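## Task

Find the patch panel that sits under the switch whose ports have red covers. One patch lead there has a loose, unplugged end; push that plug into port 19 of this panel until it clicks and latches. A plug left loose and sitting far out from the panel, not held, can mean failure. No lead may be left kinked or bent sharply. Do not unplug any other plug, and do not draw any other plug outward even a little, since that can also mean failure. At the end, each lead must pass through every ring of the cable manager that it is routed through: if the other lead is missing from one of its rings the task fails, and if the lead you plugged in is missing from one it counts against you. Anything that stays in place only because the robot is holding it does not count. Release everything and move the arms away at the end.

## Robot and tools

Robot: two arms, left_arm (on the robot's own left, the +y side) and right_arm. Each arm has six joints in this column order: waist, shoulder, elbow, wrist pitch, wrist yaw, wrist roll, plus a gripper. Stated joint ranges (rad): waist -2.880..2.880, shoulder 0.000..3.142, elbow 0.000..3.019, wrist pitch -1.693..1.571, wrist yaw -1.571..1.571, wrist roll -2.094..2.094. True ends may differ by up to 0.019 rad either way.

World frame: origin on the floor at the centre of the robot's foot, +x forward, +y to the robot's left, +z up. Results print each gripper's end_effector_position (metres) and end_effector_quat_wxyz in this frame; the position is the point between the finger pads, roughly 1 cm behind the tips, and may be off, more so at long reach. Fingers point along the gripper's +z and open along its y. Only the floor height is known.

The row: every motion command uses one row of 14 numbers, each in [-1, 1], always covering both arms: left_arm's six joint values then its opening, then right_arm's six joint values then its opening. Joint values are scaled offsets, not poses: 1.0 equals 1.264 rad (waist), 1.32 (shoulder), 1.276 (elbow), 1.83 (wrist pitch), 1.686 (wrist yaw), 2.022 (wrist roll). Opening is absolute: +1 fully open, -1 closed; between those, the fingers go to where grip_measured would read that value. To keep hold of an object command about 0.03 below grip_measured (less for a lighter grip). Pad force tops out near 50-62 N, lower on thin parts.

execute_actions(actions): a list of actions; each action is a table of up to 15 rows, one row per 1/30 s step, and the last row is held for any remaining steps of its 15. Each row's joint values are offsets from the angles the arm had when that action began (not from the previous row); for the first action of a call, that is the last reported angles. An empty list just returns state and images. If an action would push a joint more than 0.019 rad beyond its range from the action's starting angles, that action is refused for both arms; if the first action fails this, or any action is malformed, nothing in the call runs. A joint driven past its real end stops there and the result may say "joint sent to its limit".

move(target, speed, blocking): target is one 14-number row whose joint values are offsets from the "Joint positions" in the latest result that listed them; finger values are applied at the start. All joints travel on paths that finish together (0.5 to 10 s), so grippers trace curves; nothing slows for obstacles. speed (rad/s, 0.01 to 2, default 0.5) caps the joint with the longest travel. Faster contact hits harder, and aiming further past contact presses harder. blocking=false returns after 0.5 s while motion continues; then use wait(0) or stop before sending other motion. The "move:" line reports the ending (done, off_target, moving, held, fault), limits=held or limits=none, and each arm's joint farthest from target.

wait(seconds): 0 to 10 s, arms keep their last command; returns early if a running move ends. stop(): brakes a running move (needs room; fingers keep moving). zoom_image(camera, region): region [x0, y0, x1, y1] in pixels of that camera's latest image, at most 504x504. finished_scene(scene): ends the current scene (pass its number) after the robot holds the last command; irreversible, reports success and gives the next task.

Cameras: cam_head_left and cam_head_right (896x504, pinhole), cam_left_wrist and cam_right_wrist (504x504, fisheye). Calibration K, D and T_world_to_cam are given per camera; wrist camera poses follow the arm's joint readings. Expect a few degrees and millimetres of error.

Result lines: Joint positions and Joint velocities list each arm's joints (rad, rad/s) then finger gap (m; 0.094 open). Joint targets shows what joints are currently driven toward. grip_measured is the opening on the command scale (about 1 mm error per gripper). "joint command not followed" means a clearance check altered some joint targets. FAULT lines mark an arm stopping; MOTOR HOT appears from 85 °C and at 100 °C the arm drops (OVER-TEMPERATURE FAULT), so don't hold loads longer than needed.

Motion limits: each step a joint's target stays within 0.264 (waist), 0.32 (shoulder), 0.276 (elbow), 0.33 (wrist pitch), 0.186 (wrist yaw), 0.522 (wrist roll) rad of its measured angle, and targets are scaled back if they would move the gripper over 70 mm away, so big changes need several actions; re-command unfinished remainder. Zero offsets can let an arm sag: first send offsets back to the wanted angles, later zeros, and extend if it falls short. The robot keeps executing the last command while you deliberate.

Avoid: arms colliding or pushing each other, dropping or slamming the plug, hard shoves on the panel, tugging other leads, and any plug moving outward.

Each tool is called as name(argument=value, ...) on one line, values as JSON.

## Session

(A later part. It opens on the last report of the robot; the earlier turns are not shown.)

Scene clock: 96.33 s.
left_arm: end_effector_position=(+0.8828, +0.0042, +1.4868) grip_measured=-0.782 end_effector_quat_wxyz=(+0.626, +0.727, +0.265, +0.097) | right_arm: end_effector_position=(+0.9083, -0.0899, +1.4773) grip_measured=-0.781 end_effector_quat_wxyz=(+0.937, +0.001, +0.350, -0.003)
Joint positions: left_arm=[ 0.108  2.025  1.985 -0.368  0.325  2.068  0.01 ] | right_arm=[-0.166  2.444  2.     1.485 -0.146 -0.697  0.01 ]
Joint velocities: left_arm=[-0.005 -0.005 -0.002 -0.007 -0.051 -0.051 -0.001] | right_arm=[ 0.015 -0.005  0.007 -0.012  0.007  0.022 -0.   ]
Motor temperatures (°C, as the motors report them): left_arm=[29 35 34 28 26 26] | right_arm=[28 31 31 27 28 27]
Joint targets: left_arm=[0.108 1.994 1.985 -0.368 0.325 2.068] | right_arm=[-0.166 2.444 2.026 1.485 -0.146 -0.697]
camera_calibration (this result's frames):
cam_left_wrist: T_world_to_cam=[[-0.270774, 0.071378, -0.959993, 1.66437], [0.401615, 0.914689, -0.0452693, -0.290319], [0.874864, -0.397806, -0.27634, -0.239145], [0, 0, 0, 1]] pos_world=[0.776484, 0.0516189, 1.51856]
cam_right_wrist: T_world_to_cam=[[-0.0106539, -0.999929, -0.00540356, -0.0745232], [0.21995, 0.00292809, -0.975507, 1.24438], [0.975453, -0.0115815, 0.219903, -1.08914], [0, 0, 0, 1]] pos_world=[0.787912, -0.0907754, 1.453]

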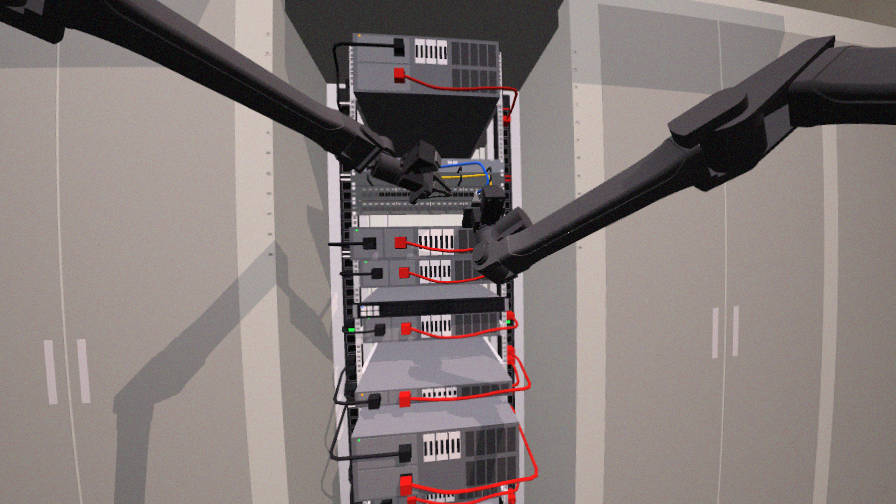

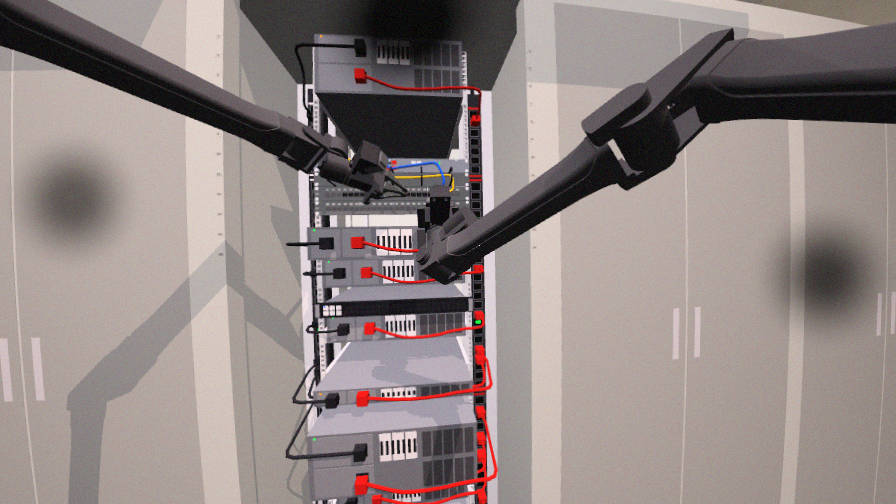

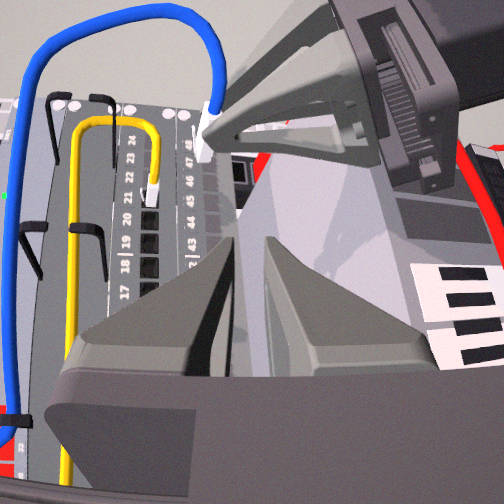

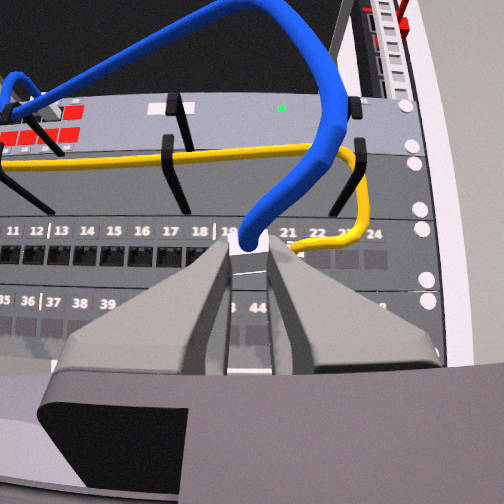

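execute_actions(actions=[])

Scene clock: 97.90 s.
left_arm: end_effector_position=(+0.8826, +0.0040, +1.4864) grip_measured=-0.782 end_effector_quat_wxyz=(+0.626, +0.727, +0.265, +0.097) | right_arm: end_effector_position=(+0.9083, -0.0899, +1.4773) grip_measured=-0.781 end_effector_quat_wxyz=(+0.937, +0.001, +0.350, -0.003)
Joint positions: left_arm=[ 0.108  2.025  1.984 -0.368  0.325  2.068  0.01 ] | right_arm=[-0.166  2.444  2.     1.485 -0.146 -0.697  0.01 ]
Joint velocities: left_arm=[-0.005  0.005  0.012  0.012  0.007 -0.037 -0.001] | right_arm=[-0.015  0.005 -0.007  0.012 -0.007  0.007  0.001]
Motor temperatures (°C, as the motors report them): left_arm=[29 35 34 28 26 26] | right_arm=[28 31 31 27 28 27]
Joint targets: left_arm=[0.108 1.994 1.986 -0.368 0.325 2.068] | right_arm=[-0.166 2.444 2.026 1.485 -0.146 -0.697]
camera_calibration (this result's frames):
cam_left_wrist: T_world_to_cam=[[-0.27128, 0.0718019, -0.959818, 1.66414], [0.40196, 0.914541, -0.0451941, -0.290528], [0.874548, -0.398069, -0.276959, -0.237919], [0, 0, 0, 1]] pos_world=[0.776302, 0.0515033, 1.51825]
cam_right_wrist: T_world_to_cam=[[-0.0106539, -0.999929, -0.00540356, -0.0745232], [0.21995, 0.00292809, -0.975507, 1.24438], [0.975453, -0.0115815, 0.219903, -1.08914], [0, 0, 0, 1]] pos_world=[0.787912, -0.0907754, 1.453]

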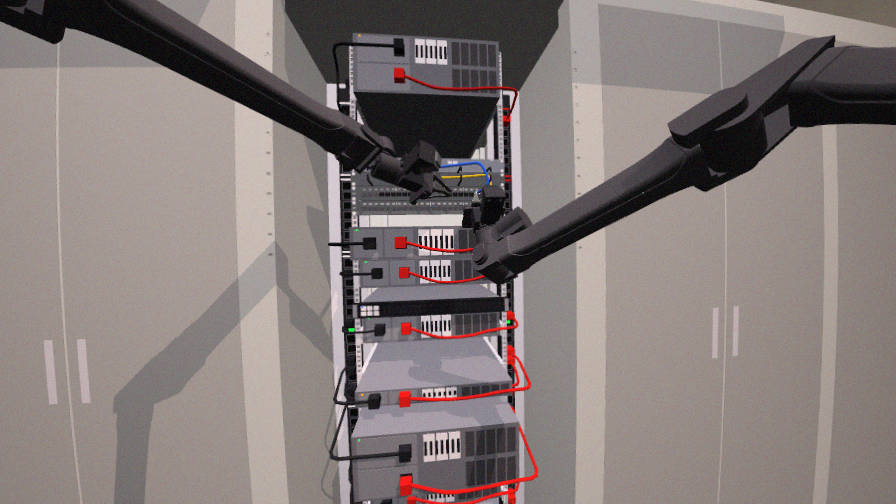

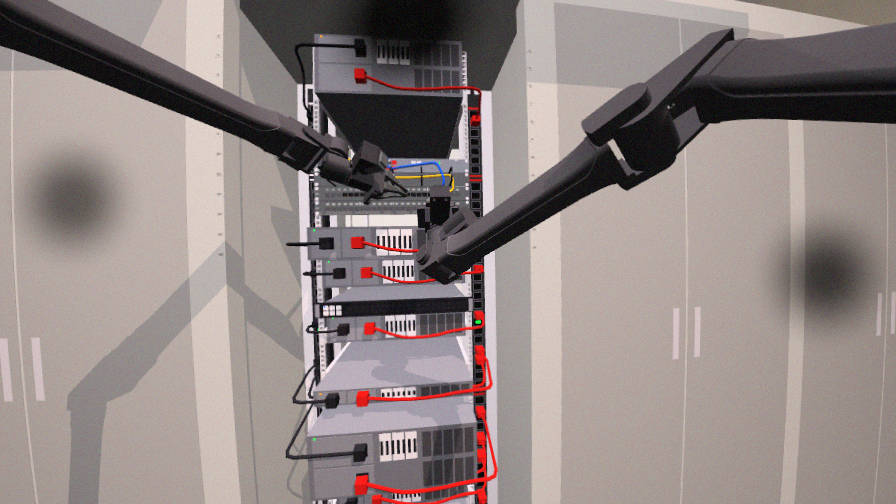

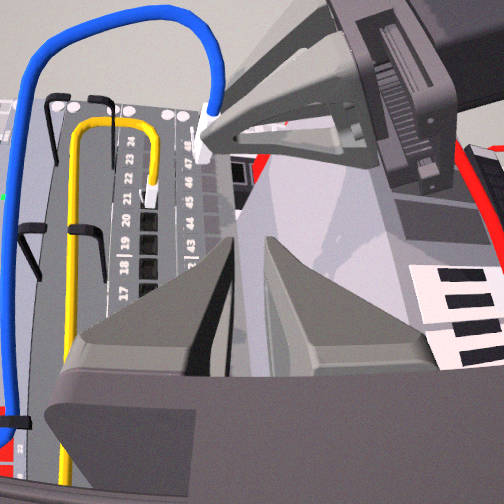

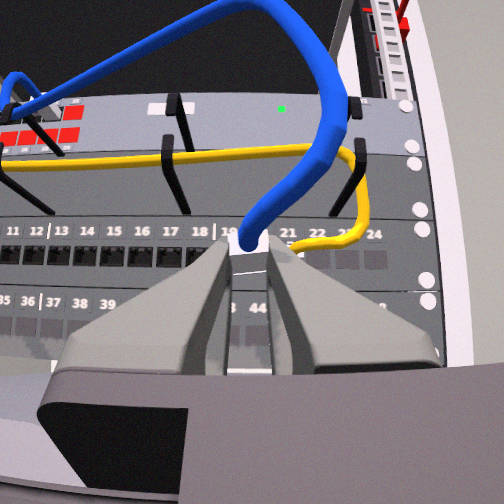

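move(target=[0,-0.02,0.03,0,0,0,-0.78, -0.008,0.095,0.236,-0.093,-0.002,0,-0.82], speed=0.2)

Scene clock: 100.83 s.
left_arm: end_effector_position=(+0.8826, +0.0040, +1.4864) grip_measured=-0.782 end_effector_quat_wxyz=(+0.626, +0.727, +0.265, +0.097) | right_arm: end_effector_position=(+0.9492, -0.0854, +1.5003) grip_measured=-0.781 end_effector_quat_wxyz=(+0.939, +0.005, +0.345, -0.006)
Joint positions: left_arm=[ 0.108  2.025  1.984 -0.368  0.325  2.068  0.01 ] | right_arm=[-0.166  2.534  2.259  1.331 -0.146 -0.697  0.01 ]
Joint velocities: left_arm=[ 0.015  0.005  0.002  0.007 -0.037 -0.037  0.001] | right_arm=[-0.015 -0.015 -0.002 -0.007 -0.007  0.037 -0.   ]
Motor temperatures (°C, as the motors report them): left_arm=[29 35 34 28 26 26] | right_arm=[28 31 31 27 28 27]
Joint targets: left_arm=[0.108 1.998 2.022 -0.368 0.325 2.068] | right_arm=[-0.176 2.569 2.301 1.315 -0.149 -0.697]
move: off_target (left_arm, right_arm); limits=none; left_arm: farthest joint: the elbow, 0.038 radians from its target (0.038 radians at the start); right_arm: farthest joint: the elbow, 0.042 radians from its target (0.301 radians at the start)
camera_calibration (this result's frames):
cam_left_wrist: T_world_to_cam=[[-0.27128, 0.0718019, -0.959818, 1.66414], [0.40196, 0.914541, -0.0451941, -0.290528], [0.874548, -0.398069, -0.276959, -0.237919], [0, 0, 0, 1]] pos_world=[0.776302, 0.0515033, 1.51825]
cam_right_wrist: T_world_to_cam=[[-0.0179894, -0.999779, -0.0109135, -0.0542168], [0.230452, 0.00647529, -0.973062, 1.24446], [0.972917, -0.0200199, 0.230284, -1.14793], [0, 0, 0, 1]] pos_world=[0.829075, -0.0852444, 1.4747]

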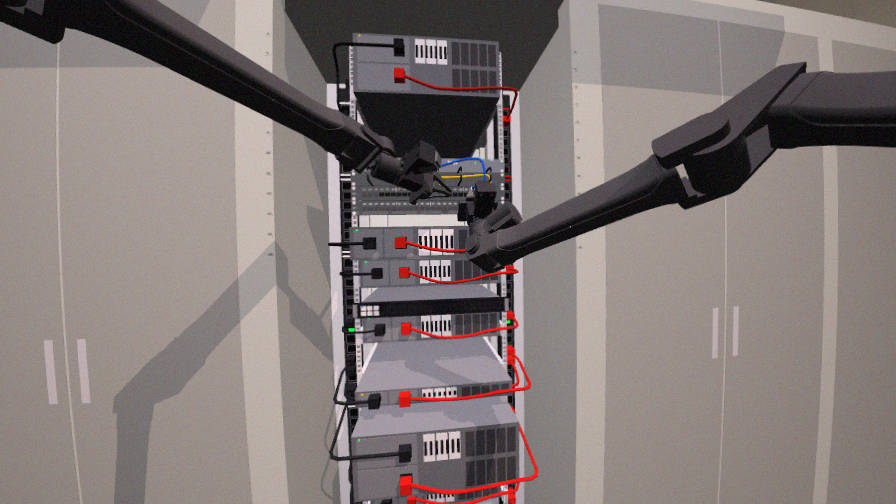

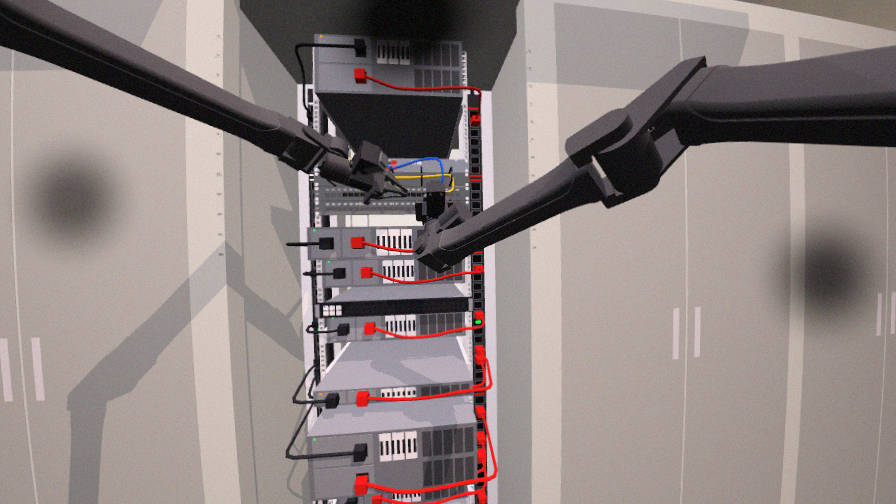

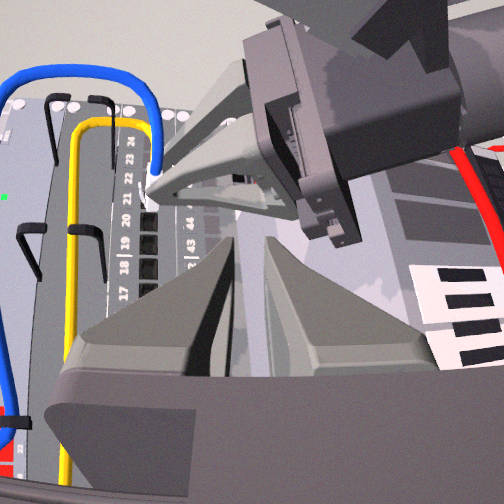

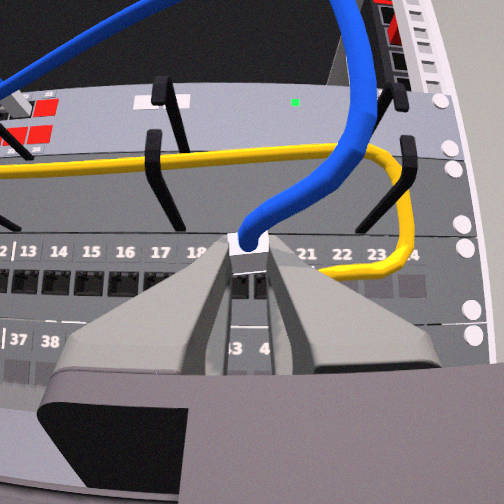

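move(target=[0,-0.02,0.03,0,0,0,-0.78, -0.021,0.087,0.160,-0.061,-0.005,0,-0.82], speed=0.15)

Scene clock: 103.87 s.
left_arm: end_effector_position=(+0.8826, +0.0040, +1.4864) grip_measured=-0.782 end_effector_quat_wxyz=(+0.626, +0.727, +0.265, +0.097) | right_arm: end_effector_position=(+0.9670, -0.0804, +1.5083) grip_measured=-0.781 end_effector_quat_wxyz=(+0.940, +0.004, +0.341, -0.006)
Joint positions: left_arm=[ 0.108  2.025  1.984 -0.368  0.325  2.068  0.01 ] | right_arm=[-0.166  2.605  2.424  1.243 -0.153 -0.697  0.01 ]
Joint velocities: left_arm=[-0.005 -0.005 -0.017  0.017  0.022 -0.051  0.   ] | right_arm=[-0.005  0.005 -0.002 -0.002 -0.037  0.037  0.001]
Motor temperatures (°C, as the motors report them): left_arm=[29 35 34 28 26 26] | right_arm=[28 31 31 27 28 27]
Joint targets: left_arm=[0.108 1.998 2.022 -0.368 0.325 2.068] | right_arm=[-0.192 2.649 2.464 1.219 -0.154 -0.697]
move: off_target (left_arm, right_arm); limits=none; left_arm: farthest joint: the elbow, 0.038 radians from its target (0.038 radians at the start); right_arm: farthest joint: the shoulder, 0.044 radians from its target (0.113 radians at the start)
camera_calibration (this result's frames):
cam_left_wrist: T_world_to_cam=[[-0.27128, 0.0718019, -0.959818, 1.66414], [0.40196, 0.914541, -0.0451941, -0.290528], [0.874548, -0.398069, -0.276959, -0.237919], [0, 0, 0, 1]] pos_world=[0.776302, 0.0515033, 1.51825]
cam_right_wrist: T_world_to_cam=[[-0.0177349, -0.999799, -0.00930679, -0.0515446], [0.239213, 0.00479504, -0.970955, 1.23625], [0.970805, -0.0194461, 0.23908, -1.17814], [0, 0, 0, 1]] pos_world=[0.847109, -0.0803724, 1.48153]

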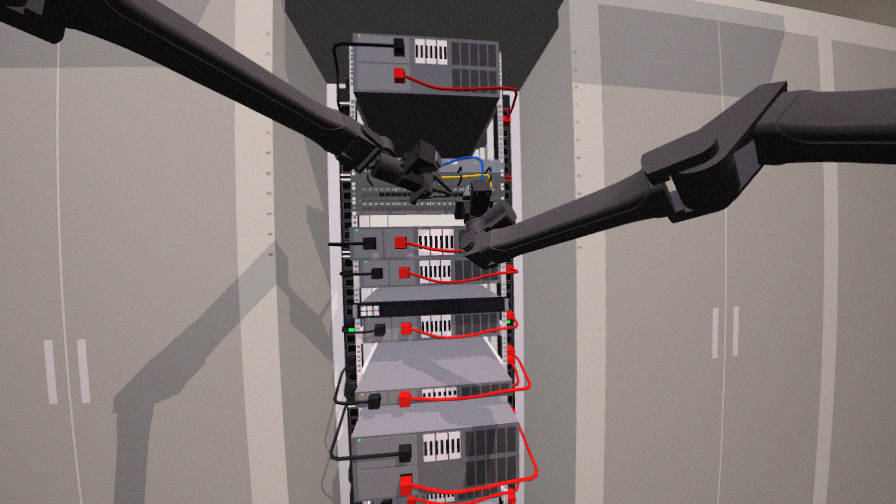

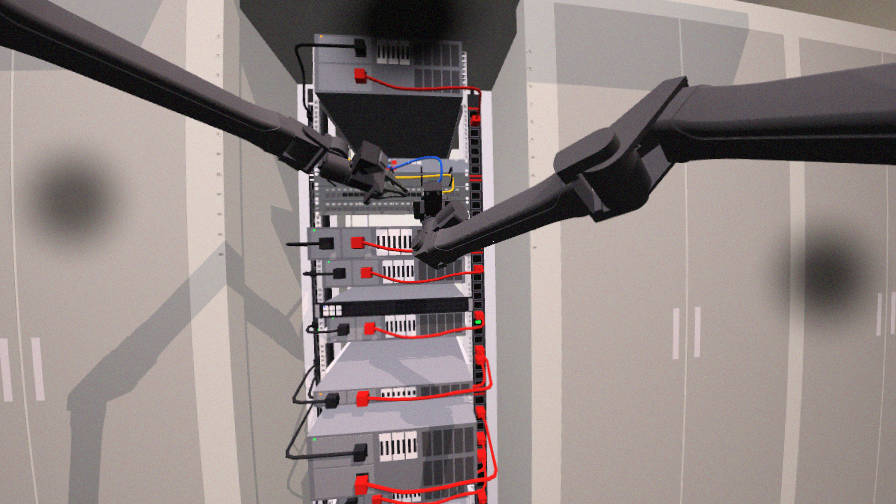

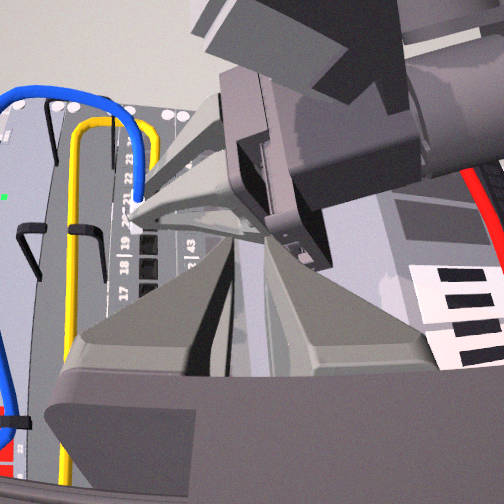

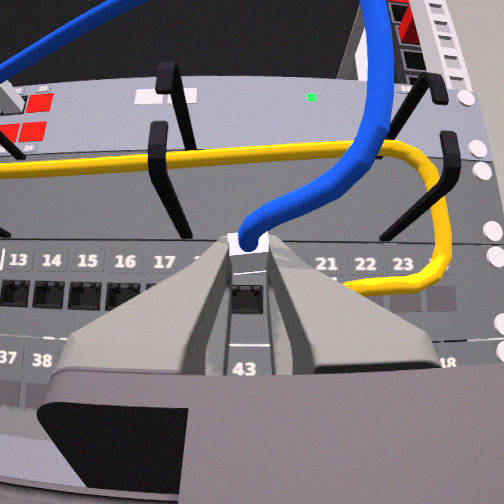

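move(target=[0,-0.02,0.03,0,0,0,-0.78, -0.028,0.040,0.02,-0.0175,0,0,-0.82], speed=0.05)

Scene clock: 105.50 s.
left_arm: end_effector_position=(+0.8826, +0.0040, +1.4864) grip_measured=-0.782 end_effector_quat_wxyz=(+0.626, +0.727, +0.265, +0.097) | right_arm: end_effector_position=(+0.9674, -0.0796, +1.5080) grip_measured=-0.781 end_effector_quat_wxyz=(+0.940, +0.003, +0.342, -0.005)
Joint positions: left_arm=[ 0.108  2.025  1.984 -0.368  0.325  2.068  0.01 ] | right_arm=[-0.165  2.605  2.424  1.239 -0.153 -0.697  0.01 ]
Joint velocities: left_arm=[ 0.005  0.005 -0.017  0.002  0.022  0.11   0.   ] | right_arm=[ 0.005  0.015 -0.002 -0.007  0.022 -0.022 -0.   ]
Motor temperatures (°C, as the motors report them): left_arm=[29 35 34 28 26 26] | right_arm=[28 31 31 27 28 27]
Joint targets: left_arm=[0.108 1.998 2.022 -0.368 0.325 2.068] | right_arm=[-0.201 2.658 2.449 1.211 -0.153 -0.697]
move: off_target (left_arm, right_arm); limits=none; left_arm: farthest joint: the elbow, 0.038 radians from its target (0.038 radians at the start); right_arm: farthest joint: the shoulder, 0.053 radians from its target (0.053 radians at the start)
camera_calibration (this result's frames):
cam_left_wrist: T_world_to_cam=[[-0.27128, 0.0718019, -0.959818, 1.66414], [0.40196, 0.914541, -0.0451941, -0.290528], [0.874548, -0.398069, -0.276959, -0.237919], [0, 0, 0, 1]] pos_world=[0.776302, 0.0515033, 1.51825]
cam_right_wrist: T_world_to_cam=[[-0.0156279, -0.999845, -0.00808693, -0.0546394], [0.236822, 0.00415642, -0.971544, 1.23908], [0.971427, -0.0170984, 0.23672, -1.17528], [0, 0, 0, 1]] pos_world=[0.847406, -0.0798765, 1.48159]

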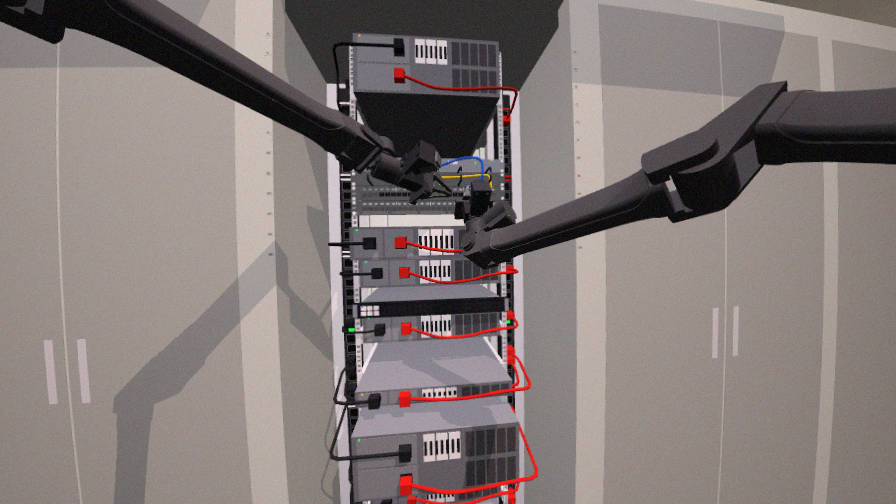

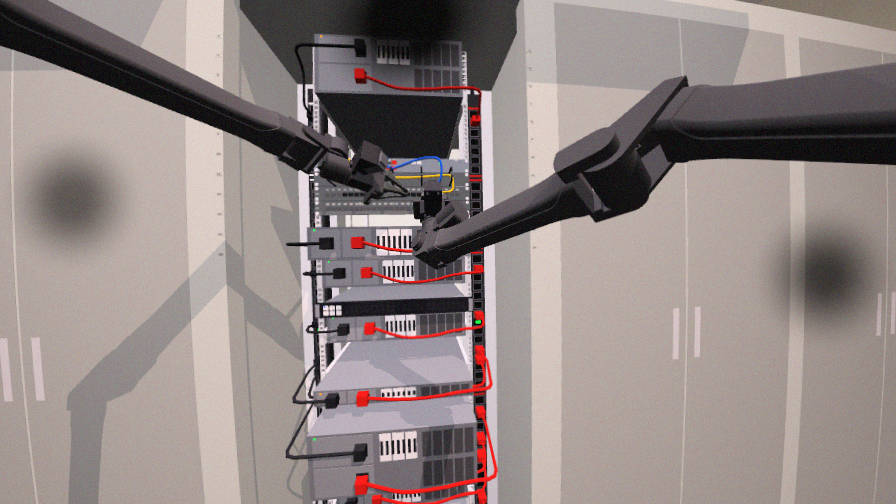

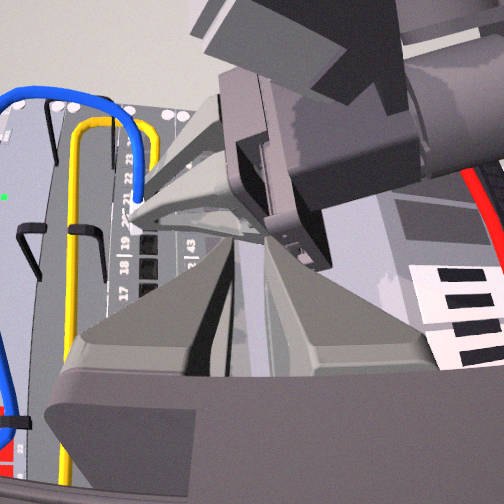

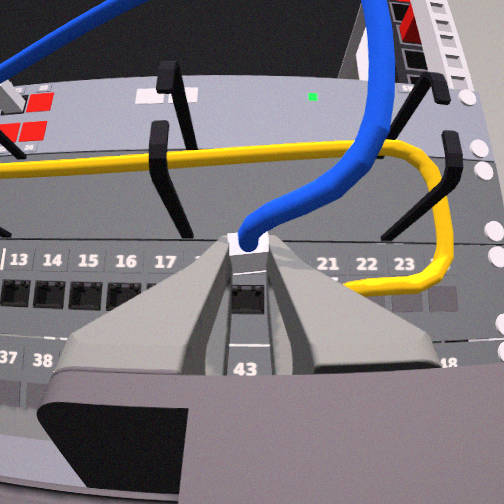

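move(target=[-0.044,0.159,0.255,-0.064,-0.022,0,-0.6, 0,-0.144,-0.332,0.145,0.0065,0,-0.82], speed=0.25)

Scene clock: 110.77 s.
left_arm: end_effector_position=(+0.9064, -0.0535, +1.4666) grip_measured=-0.601 end_effector_quat_wxyz=(+0.613, +0.740, +0.263, +0.086) | right_arm: end_effector_position=(+0.9093, -0.0934, +1.4827) grip_measured=-0.781 end_effector_quat_wxyz=(+0.938, +0.003, +0.348, -0.004)
Joint positions: left_arm=[ 0.078  2.221  2.249 -0.477  0.292  2.068  0.019] | right_arm=[-0.166  2.437  2.002  1.483 -0.145 -0.697  0.01 ]
Joint velocities: left_arm=[-0.024  0.005 -0.012 -0.007 -0.007 -0.022  0.   ] | right_arm=[ 0.005 -0.005 -0.002  0.007  0.007  0.007  0.001]
Motor temperatures (°C, as the motors report them): left_arm=[29 35 35 28 26 26] | right_arm=[28 31 31 27 28 27]
Joint targets: left_arm=[0.052 2.234 2.309 -0.485 0.288 2.068] | right_arm=[-0.166 2.415 2.000 1.505 -0.142 -0.697]
move: off_target (left_arm, right_arm); limits=none; left_arm: farthest joint: the elbow, 0.060 radians from its target (0.325 radians at the start); right_arm: farthest joint: the shoulder, 0.022 radians from its target (0.190 radians at the start)
camera_calibration (this result's frames):
cam_left_wrist: T_world_to_cam=[[-0.2901, 0.10606, -0.951101, 1.66186], [0.420567, 0.906855, -0.027153, -0.29217], [0.859631, -0.407879, -0.307684, -0.22911], [0, 0, 0, 1]] pos_world=[0.801934, -0.00475128, 1.50217]
cam_right_wrist: T_world_to_cam=[[-0.0150047, -0.999848, -0.00888512, -0.068857], [0.224635, 0.00528815, -0.974429, 1.2438], [0.974327, -0.0166169, 0.224522, -1.09762], [0, 0, 0, 1]] pos_world=[0.789009, -0.0936631, 1.45783]

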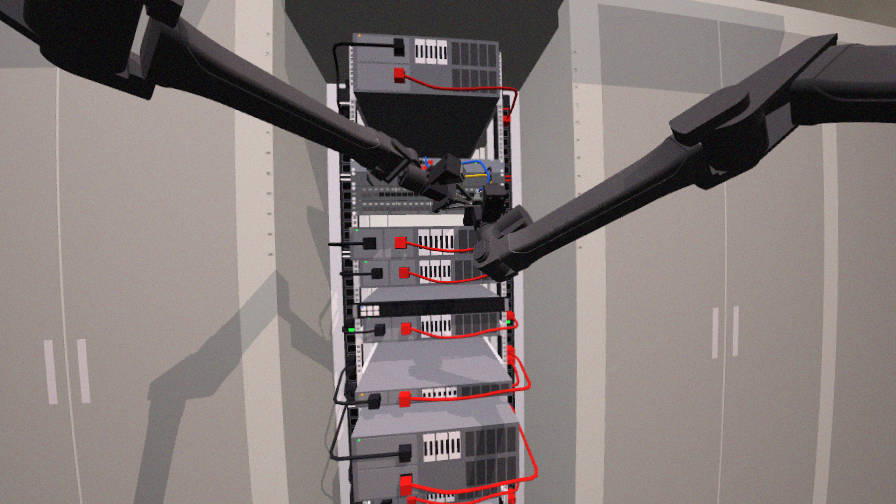

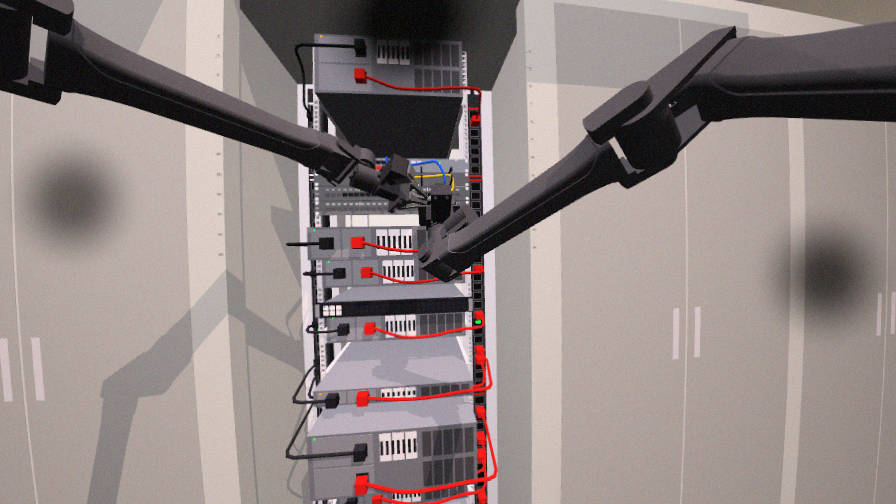

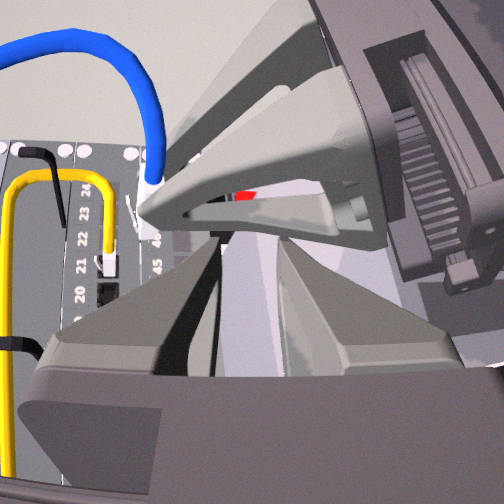

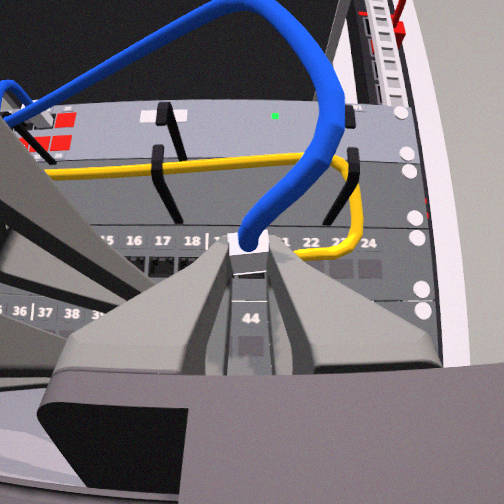

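move(target=[-0.032,-0.02,0.089,-0.010,-0.007,0,-0.6, 0,0,0.02,0,0,0,-0.82], speed=0.15)

Scene clock: 116.20 s.
left_arm: end_effector_position=(+0.9132, -0.0514, +1.5031) grip_measured=-0.601 end_effector_quat_wxyz=(+0.626, +0.729, +0.258, +0.104) | right_arm: end_effector_position=(+0.9093, -0.0934, +1.4827) grip_measured=-0.781 end_effector_quat_wxyz=(+0.938, +0.003, +0.348, -0.004)
Joint positions: left_arm=[ 0.06   2.221  2.31  -0.487  0.283  2.068  0.019] | right_arm=[-0.166  2.437  2.002  1.483 -0.145 -0.697  0.01 ]
Joint velocities: left_arm=[-0.005 -0.005 -0.012  0.007  0.022 -0.051 -0.   ] | right_arm=[ 0.005 -0.005 -0.012 -0.027 -0.007  0.007  0.   ]
Motor temperatures (°C, as the motors report them): left_arm=[29 35 36 28 26 26] | right_arm=[28 31 31 27 28 27]
Joint targets: left_arm=[0.038 2.194 2.363 -0.495 0.280 2.068] | right_arm=[-0.166 2.437 2.028 1.483 -0.145 -0.697]
move: off_target (left_arm, right_arm); limits=none; left_arm: farthest joint: the elbow, 0.053 radians from its target (0.113 radians at the start); right_arm: farthest joint: the elbow, 0.025 radians from its target (0.025 radians at the start)
camera_calibration (this result's frames):
cam_left_wrist: T_world_to_cam=[[-0.25149, 0.0784493, -0.964675, 1.68201], [0.405435, 0.913585, -0.031402, -0.275334], [0.878849, -0.39901, -0.261564, -0.30928], [0, 0, 0, 1]] pos_world=[0.80645, -0.00381786, 1.53305]
cam_right_wrist: T_world_to_cam=[[-0.0150047, -0.999848, -0.00888512, -0.068857], [0.224635, 0.00528815, -0.974429, 1.2438], [0.974327, -0.0166169, 0.224522, -1.09762], [0, 0, 0, 1]] pos_world=[0.789009, -0.0936631, 1.45783]

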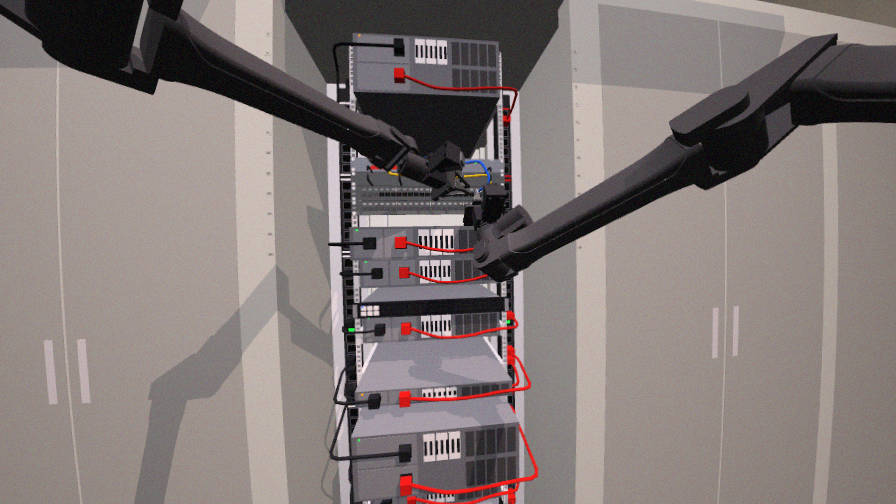

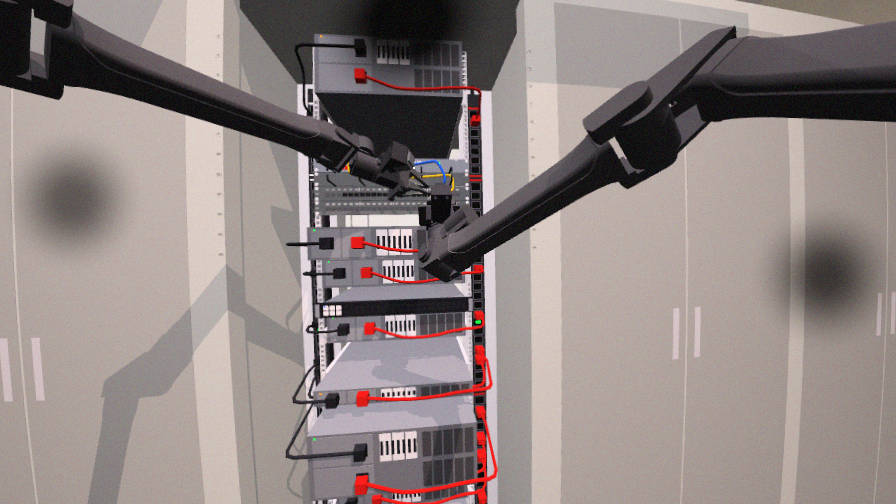

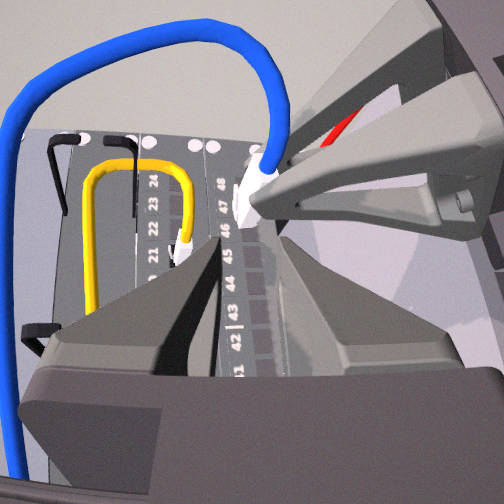

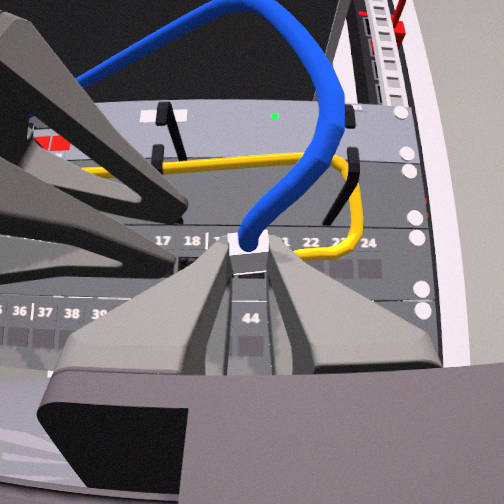

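move(target=[0,0.044,0.102,-0.021,-0.026,0,-0.6, 0,0,0.02,0,0,0,-0.82], speed=0.15)

Scene clock: 119.43 s.
left_arm: end_effector_position=(+0.9247, -0.0548, +1.4961) grip_measured=-0.601 end_effector_quat_wxyz=(+0.614, +0.733, +0.270, +0.114) | right_arm: end_effector_position=(+0.9093, -0.0934, +1.4827) grip_measured=-0.781 end_effector_quat_wxyz=(+0.938, +0.003, +0.348, -0.004)
Joint positions: left_arm=[ 0.06   2.265  2.381 -0.517  0.243  2.068  0.019] | right_arm=[-0.166  2.437  2.002  1.483 -0.145 -0.697  0.01 ]
Joint velocities: left_arm=[-0.015 -0.015 -0.017  0.007 -0.007 -0.007 -0.001] | right_arm=[-0.024 -0.005 -0.012 -0.017 -0.066 -0.066  0.002]
Motor temperatures (°C, as the motors report them): left_arm=[29 36 36 28 26 26] | right_arm=[28 32 31 27 28 27]
Joint targets: left_arm=[0.060 2.278 2.440 -0.526 0.239 2.068] | right_arm=[-0.166 2.437 2.028 1.483 -0.145 -0.697]
move: off_target (left_arm, right_arm); limits=none; left_arm: farthest joint: the elbow, 0.059 radians from its target (0.130 radians at the start); right_arm: farthest joint: the elbow, 0.025 radians from its target (0.025 radians at the start)
camera_calibration (this result's frames):
cam_left_wrist: T_world_to_cam=[[-0.262152, 0.0959425, -0.960245, 1.68266], [0.377852, 0.925805, -0.0106543, -0.281989], [0.887977, -0.365624, -0.278954, -0.30317], [0, 0, 0, 1]] pos_world=[0.816871, -0.0112184, 1.52819]
cam_right_wrist: T_world_to_cam=[[-0.0150047, -0.999848, -0.00888512, -0.068857], [0.224635, 0.00528815, -0.974429, 1.2438], [0.974327, -0.0166169, 0.224522, -1.09762], [0, 0, 0, 1]] pos_world=[0.789009, -0.0936631, 1.45783]

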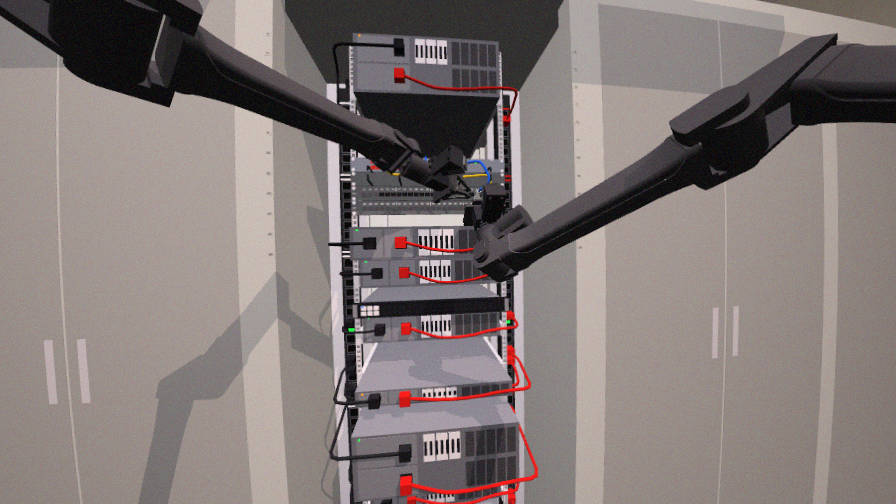

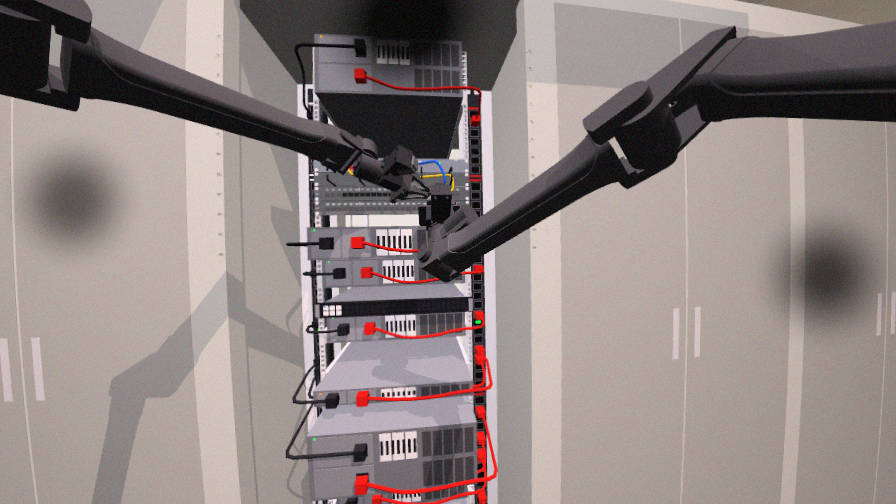

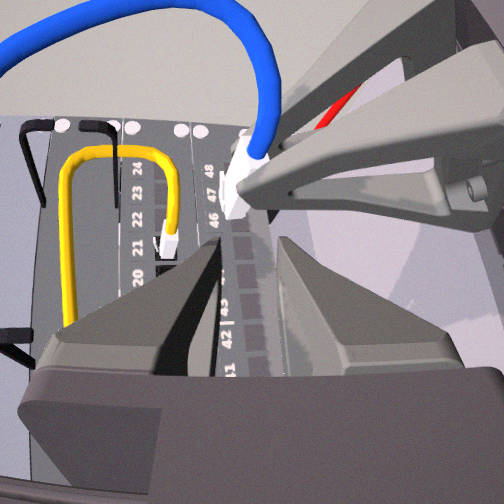

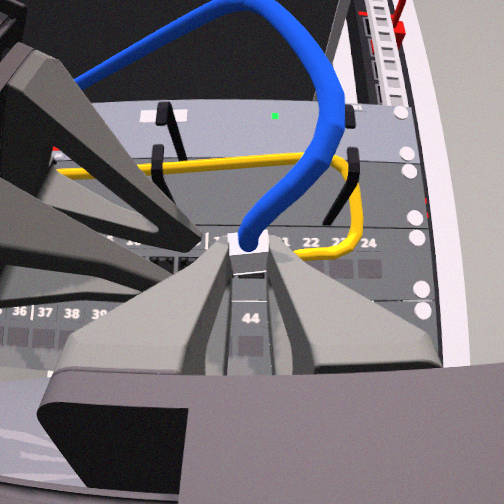

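move(target=[0,0.107,0.207,-0.047,0.042,0,-0.6, 0,0,0.02,0,0,0,-0.82], speed=0.15)

Scene clock: 122.20 s.
left_arm: end_effector_position=(+0.9372, -0.0741, +1.4938) grip_measured=-0.601 end_effector_quat_wxyz=(+0.632, +0.726, +0.252, +0.099) | right_arm: end_effector_position=(+0.9096, -0.0938, +1.4825) grip_measured=-0.781 end_effector_quat_wxyz=(+0.937, +0.004, +0.349, -0.005)
Joint positions: left_arm=[ 0.065  2.389  2.586 -0.594  0.308  2.068  0.019] | right_arm=[-0.166  2.437  2.002  1.483 -0.142 -0.697  0.01 ]
Joint velocities: left_arm=[-0.005 -0.005 -0.007  0.007 -0.022  0.007 -0.001] | right_arm=[-0.005 -0.024 -0.002 -0.007 -0.007 -0.051 -0.   ]
Motor temperatures (°C, as the motors report them): left_arm=[29 36 37 28 26 26] | right_arm=[28 32 31 27 28 27]
Joint targets: left_arm=[0.060 2.406 2.646 -0.603 0.314 2.068] | right_arm=[-0.166 2.437 2.028 1.483 -0.145 -0.697]
move: off_target (left_arm, right_arm); limits=none; left_arm: farthest joint: the elbow, 0.059 radians from its target (0.264 radians at the start); right_arm: farthest joint: the elbow, 0.025 radians from its target (0.025 radians at the start)
camera_calibration (this result's frames):
cam_left_wrist: T_world_to_cam=[[-0.247461, 0.0681852, -0.966496, 1.67906], [0.418785, 0.907056, -0.0432337, -0.259985], [0.873717, -0.415453, -0.253016, -0.351009], [0, 0, 0, 1]] pos_world=[0.831062, -0.0244944, 1.52275]
cam_right_wrist: T_world_to_cam=[[-0.0165438, -0.999806, -0.010648, -0.065242], [0.222748, 0.00669637, -0.974853, 1.24601], [0.974736, -0.0184996, 0.222594, -1.09551], [0, 0, 0, 1]] pos_world=[0.789211, -0.0938398, 1.45784]

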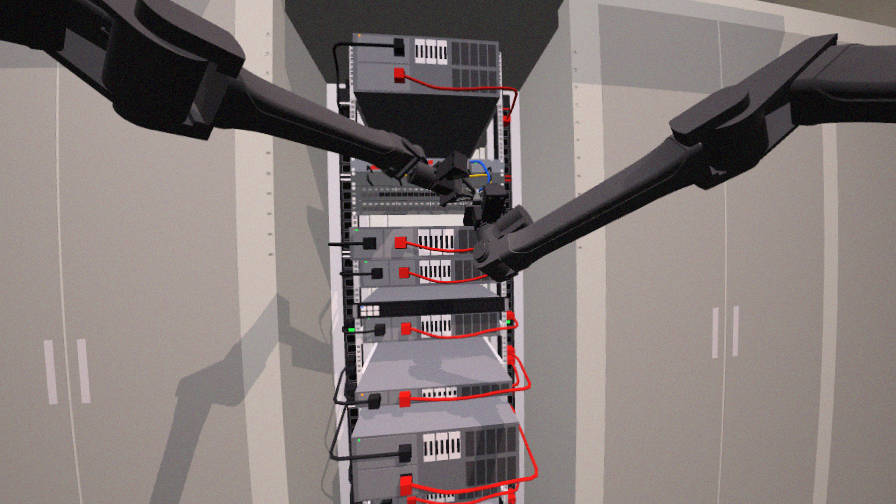

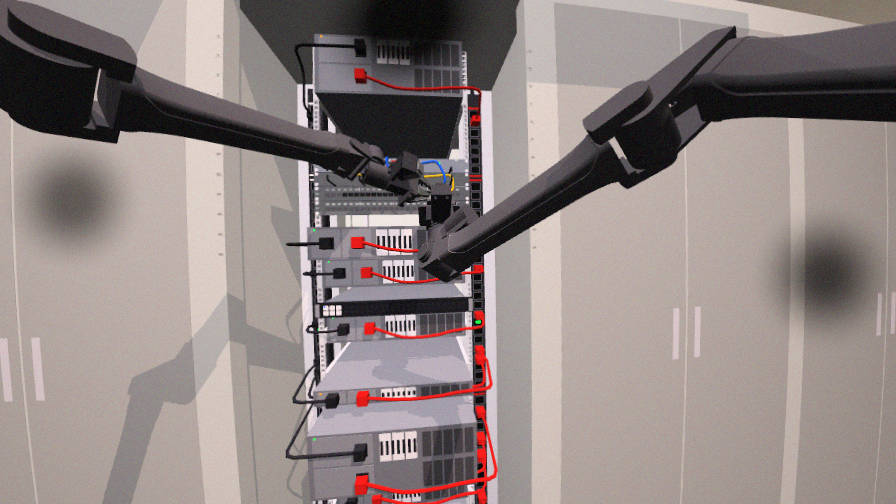

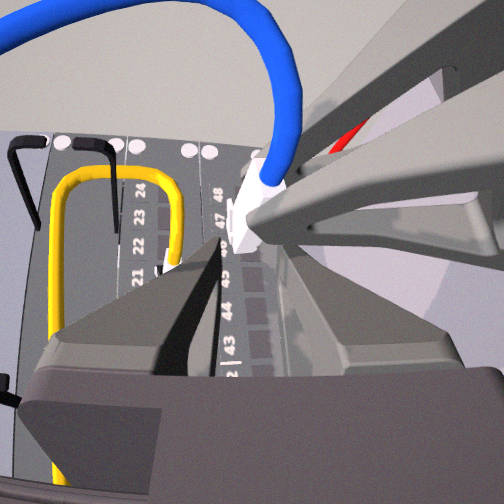

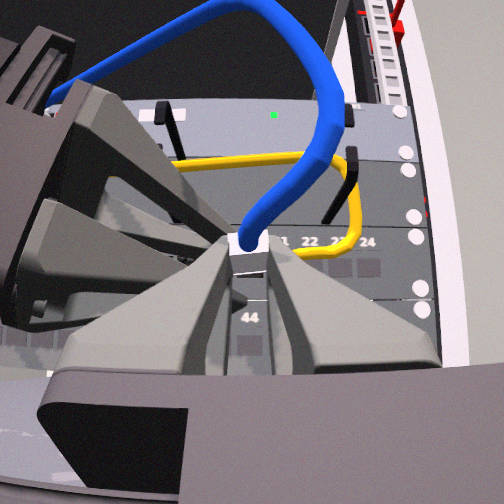

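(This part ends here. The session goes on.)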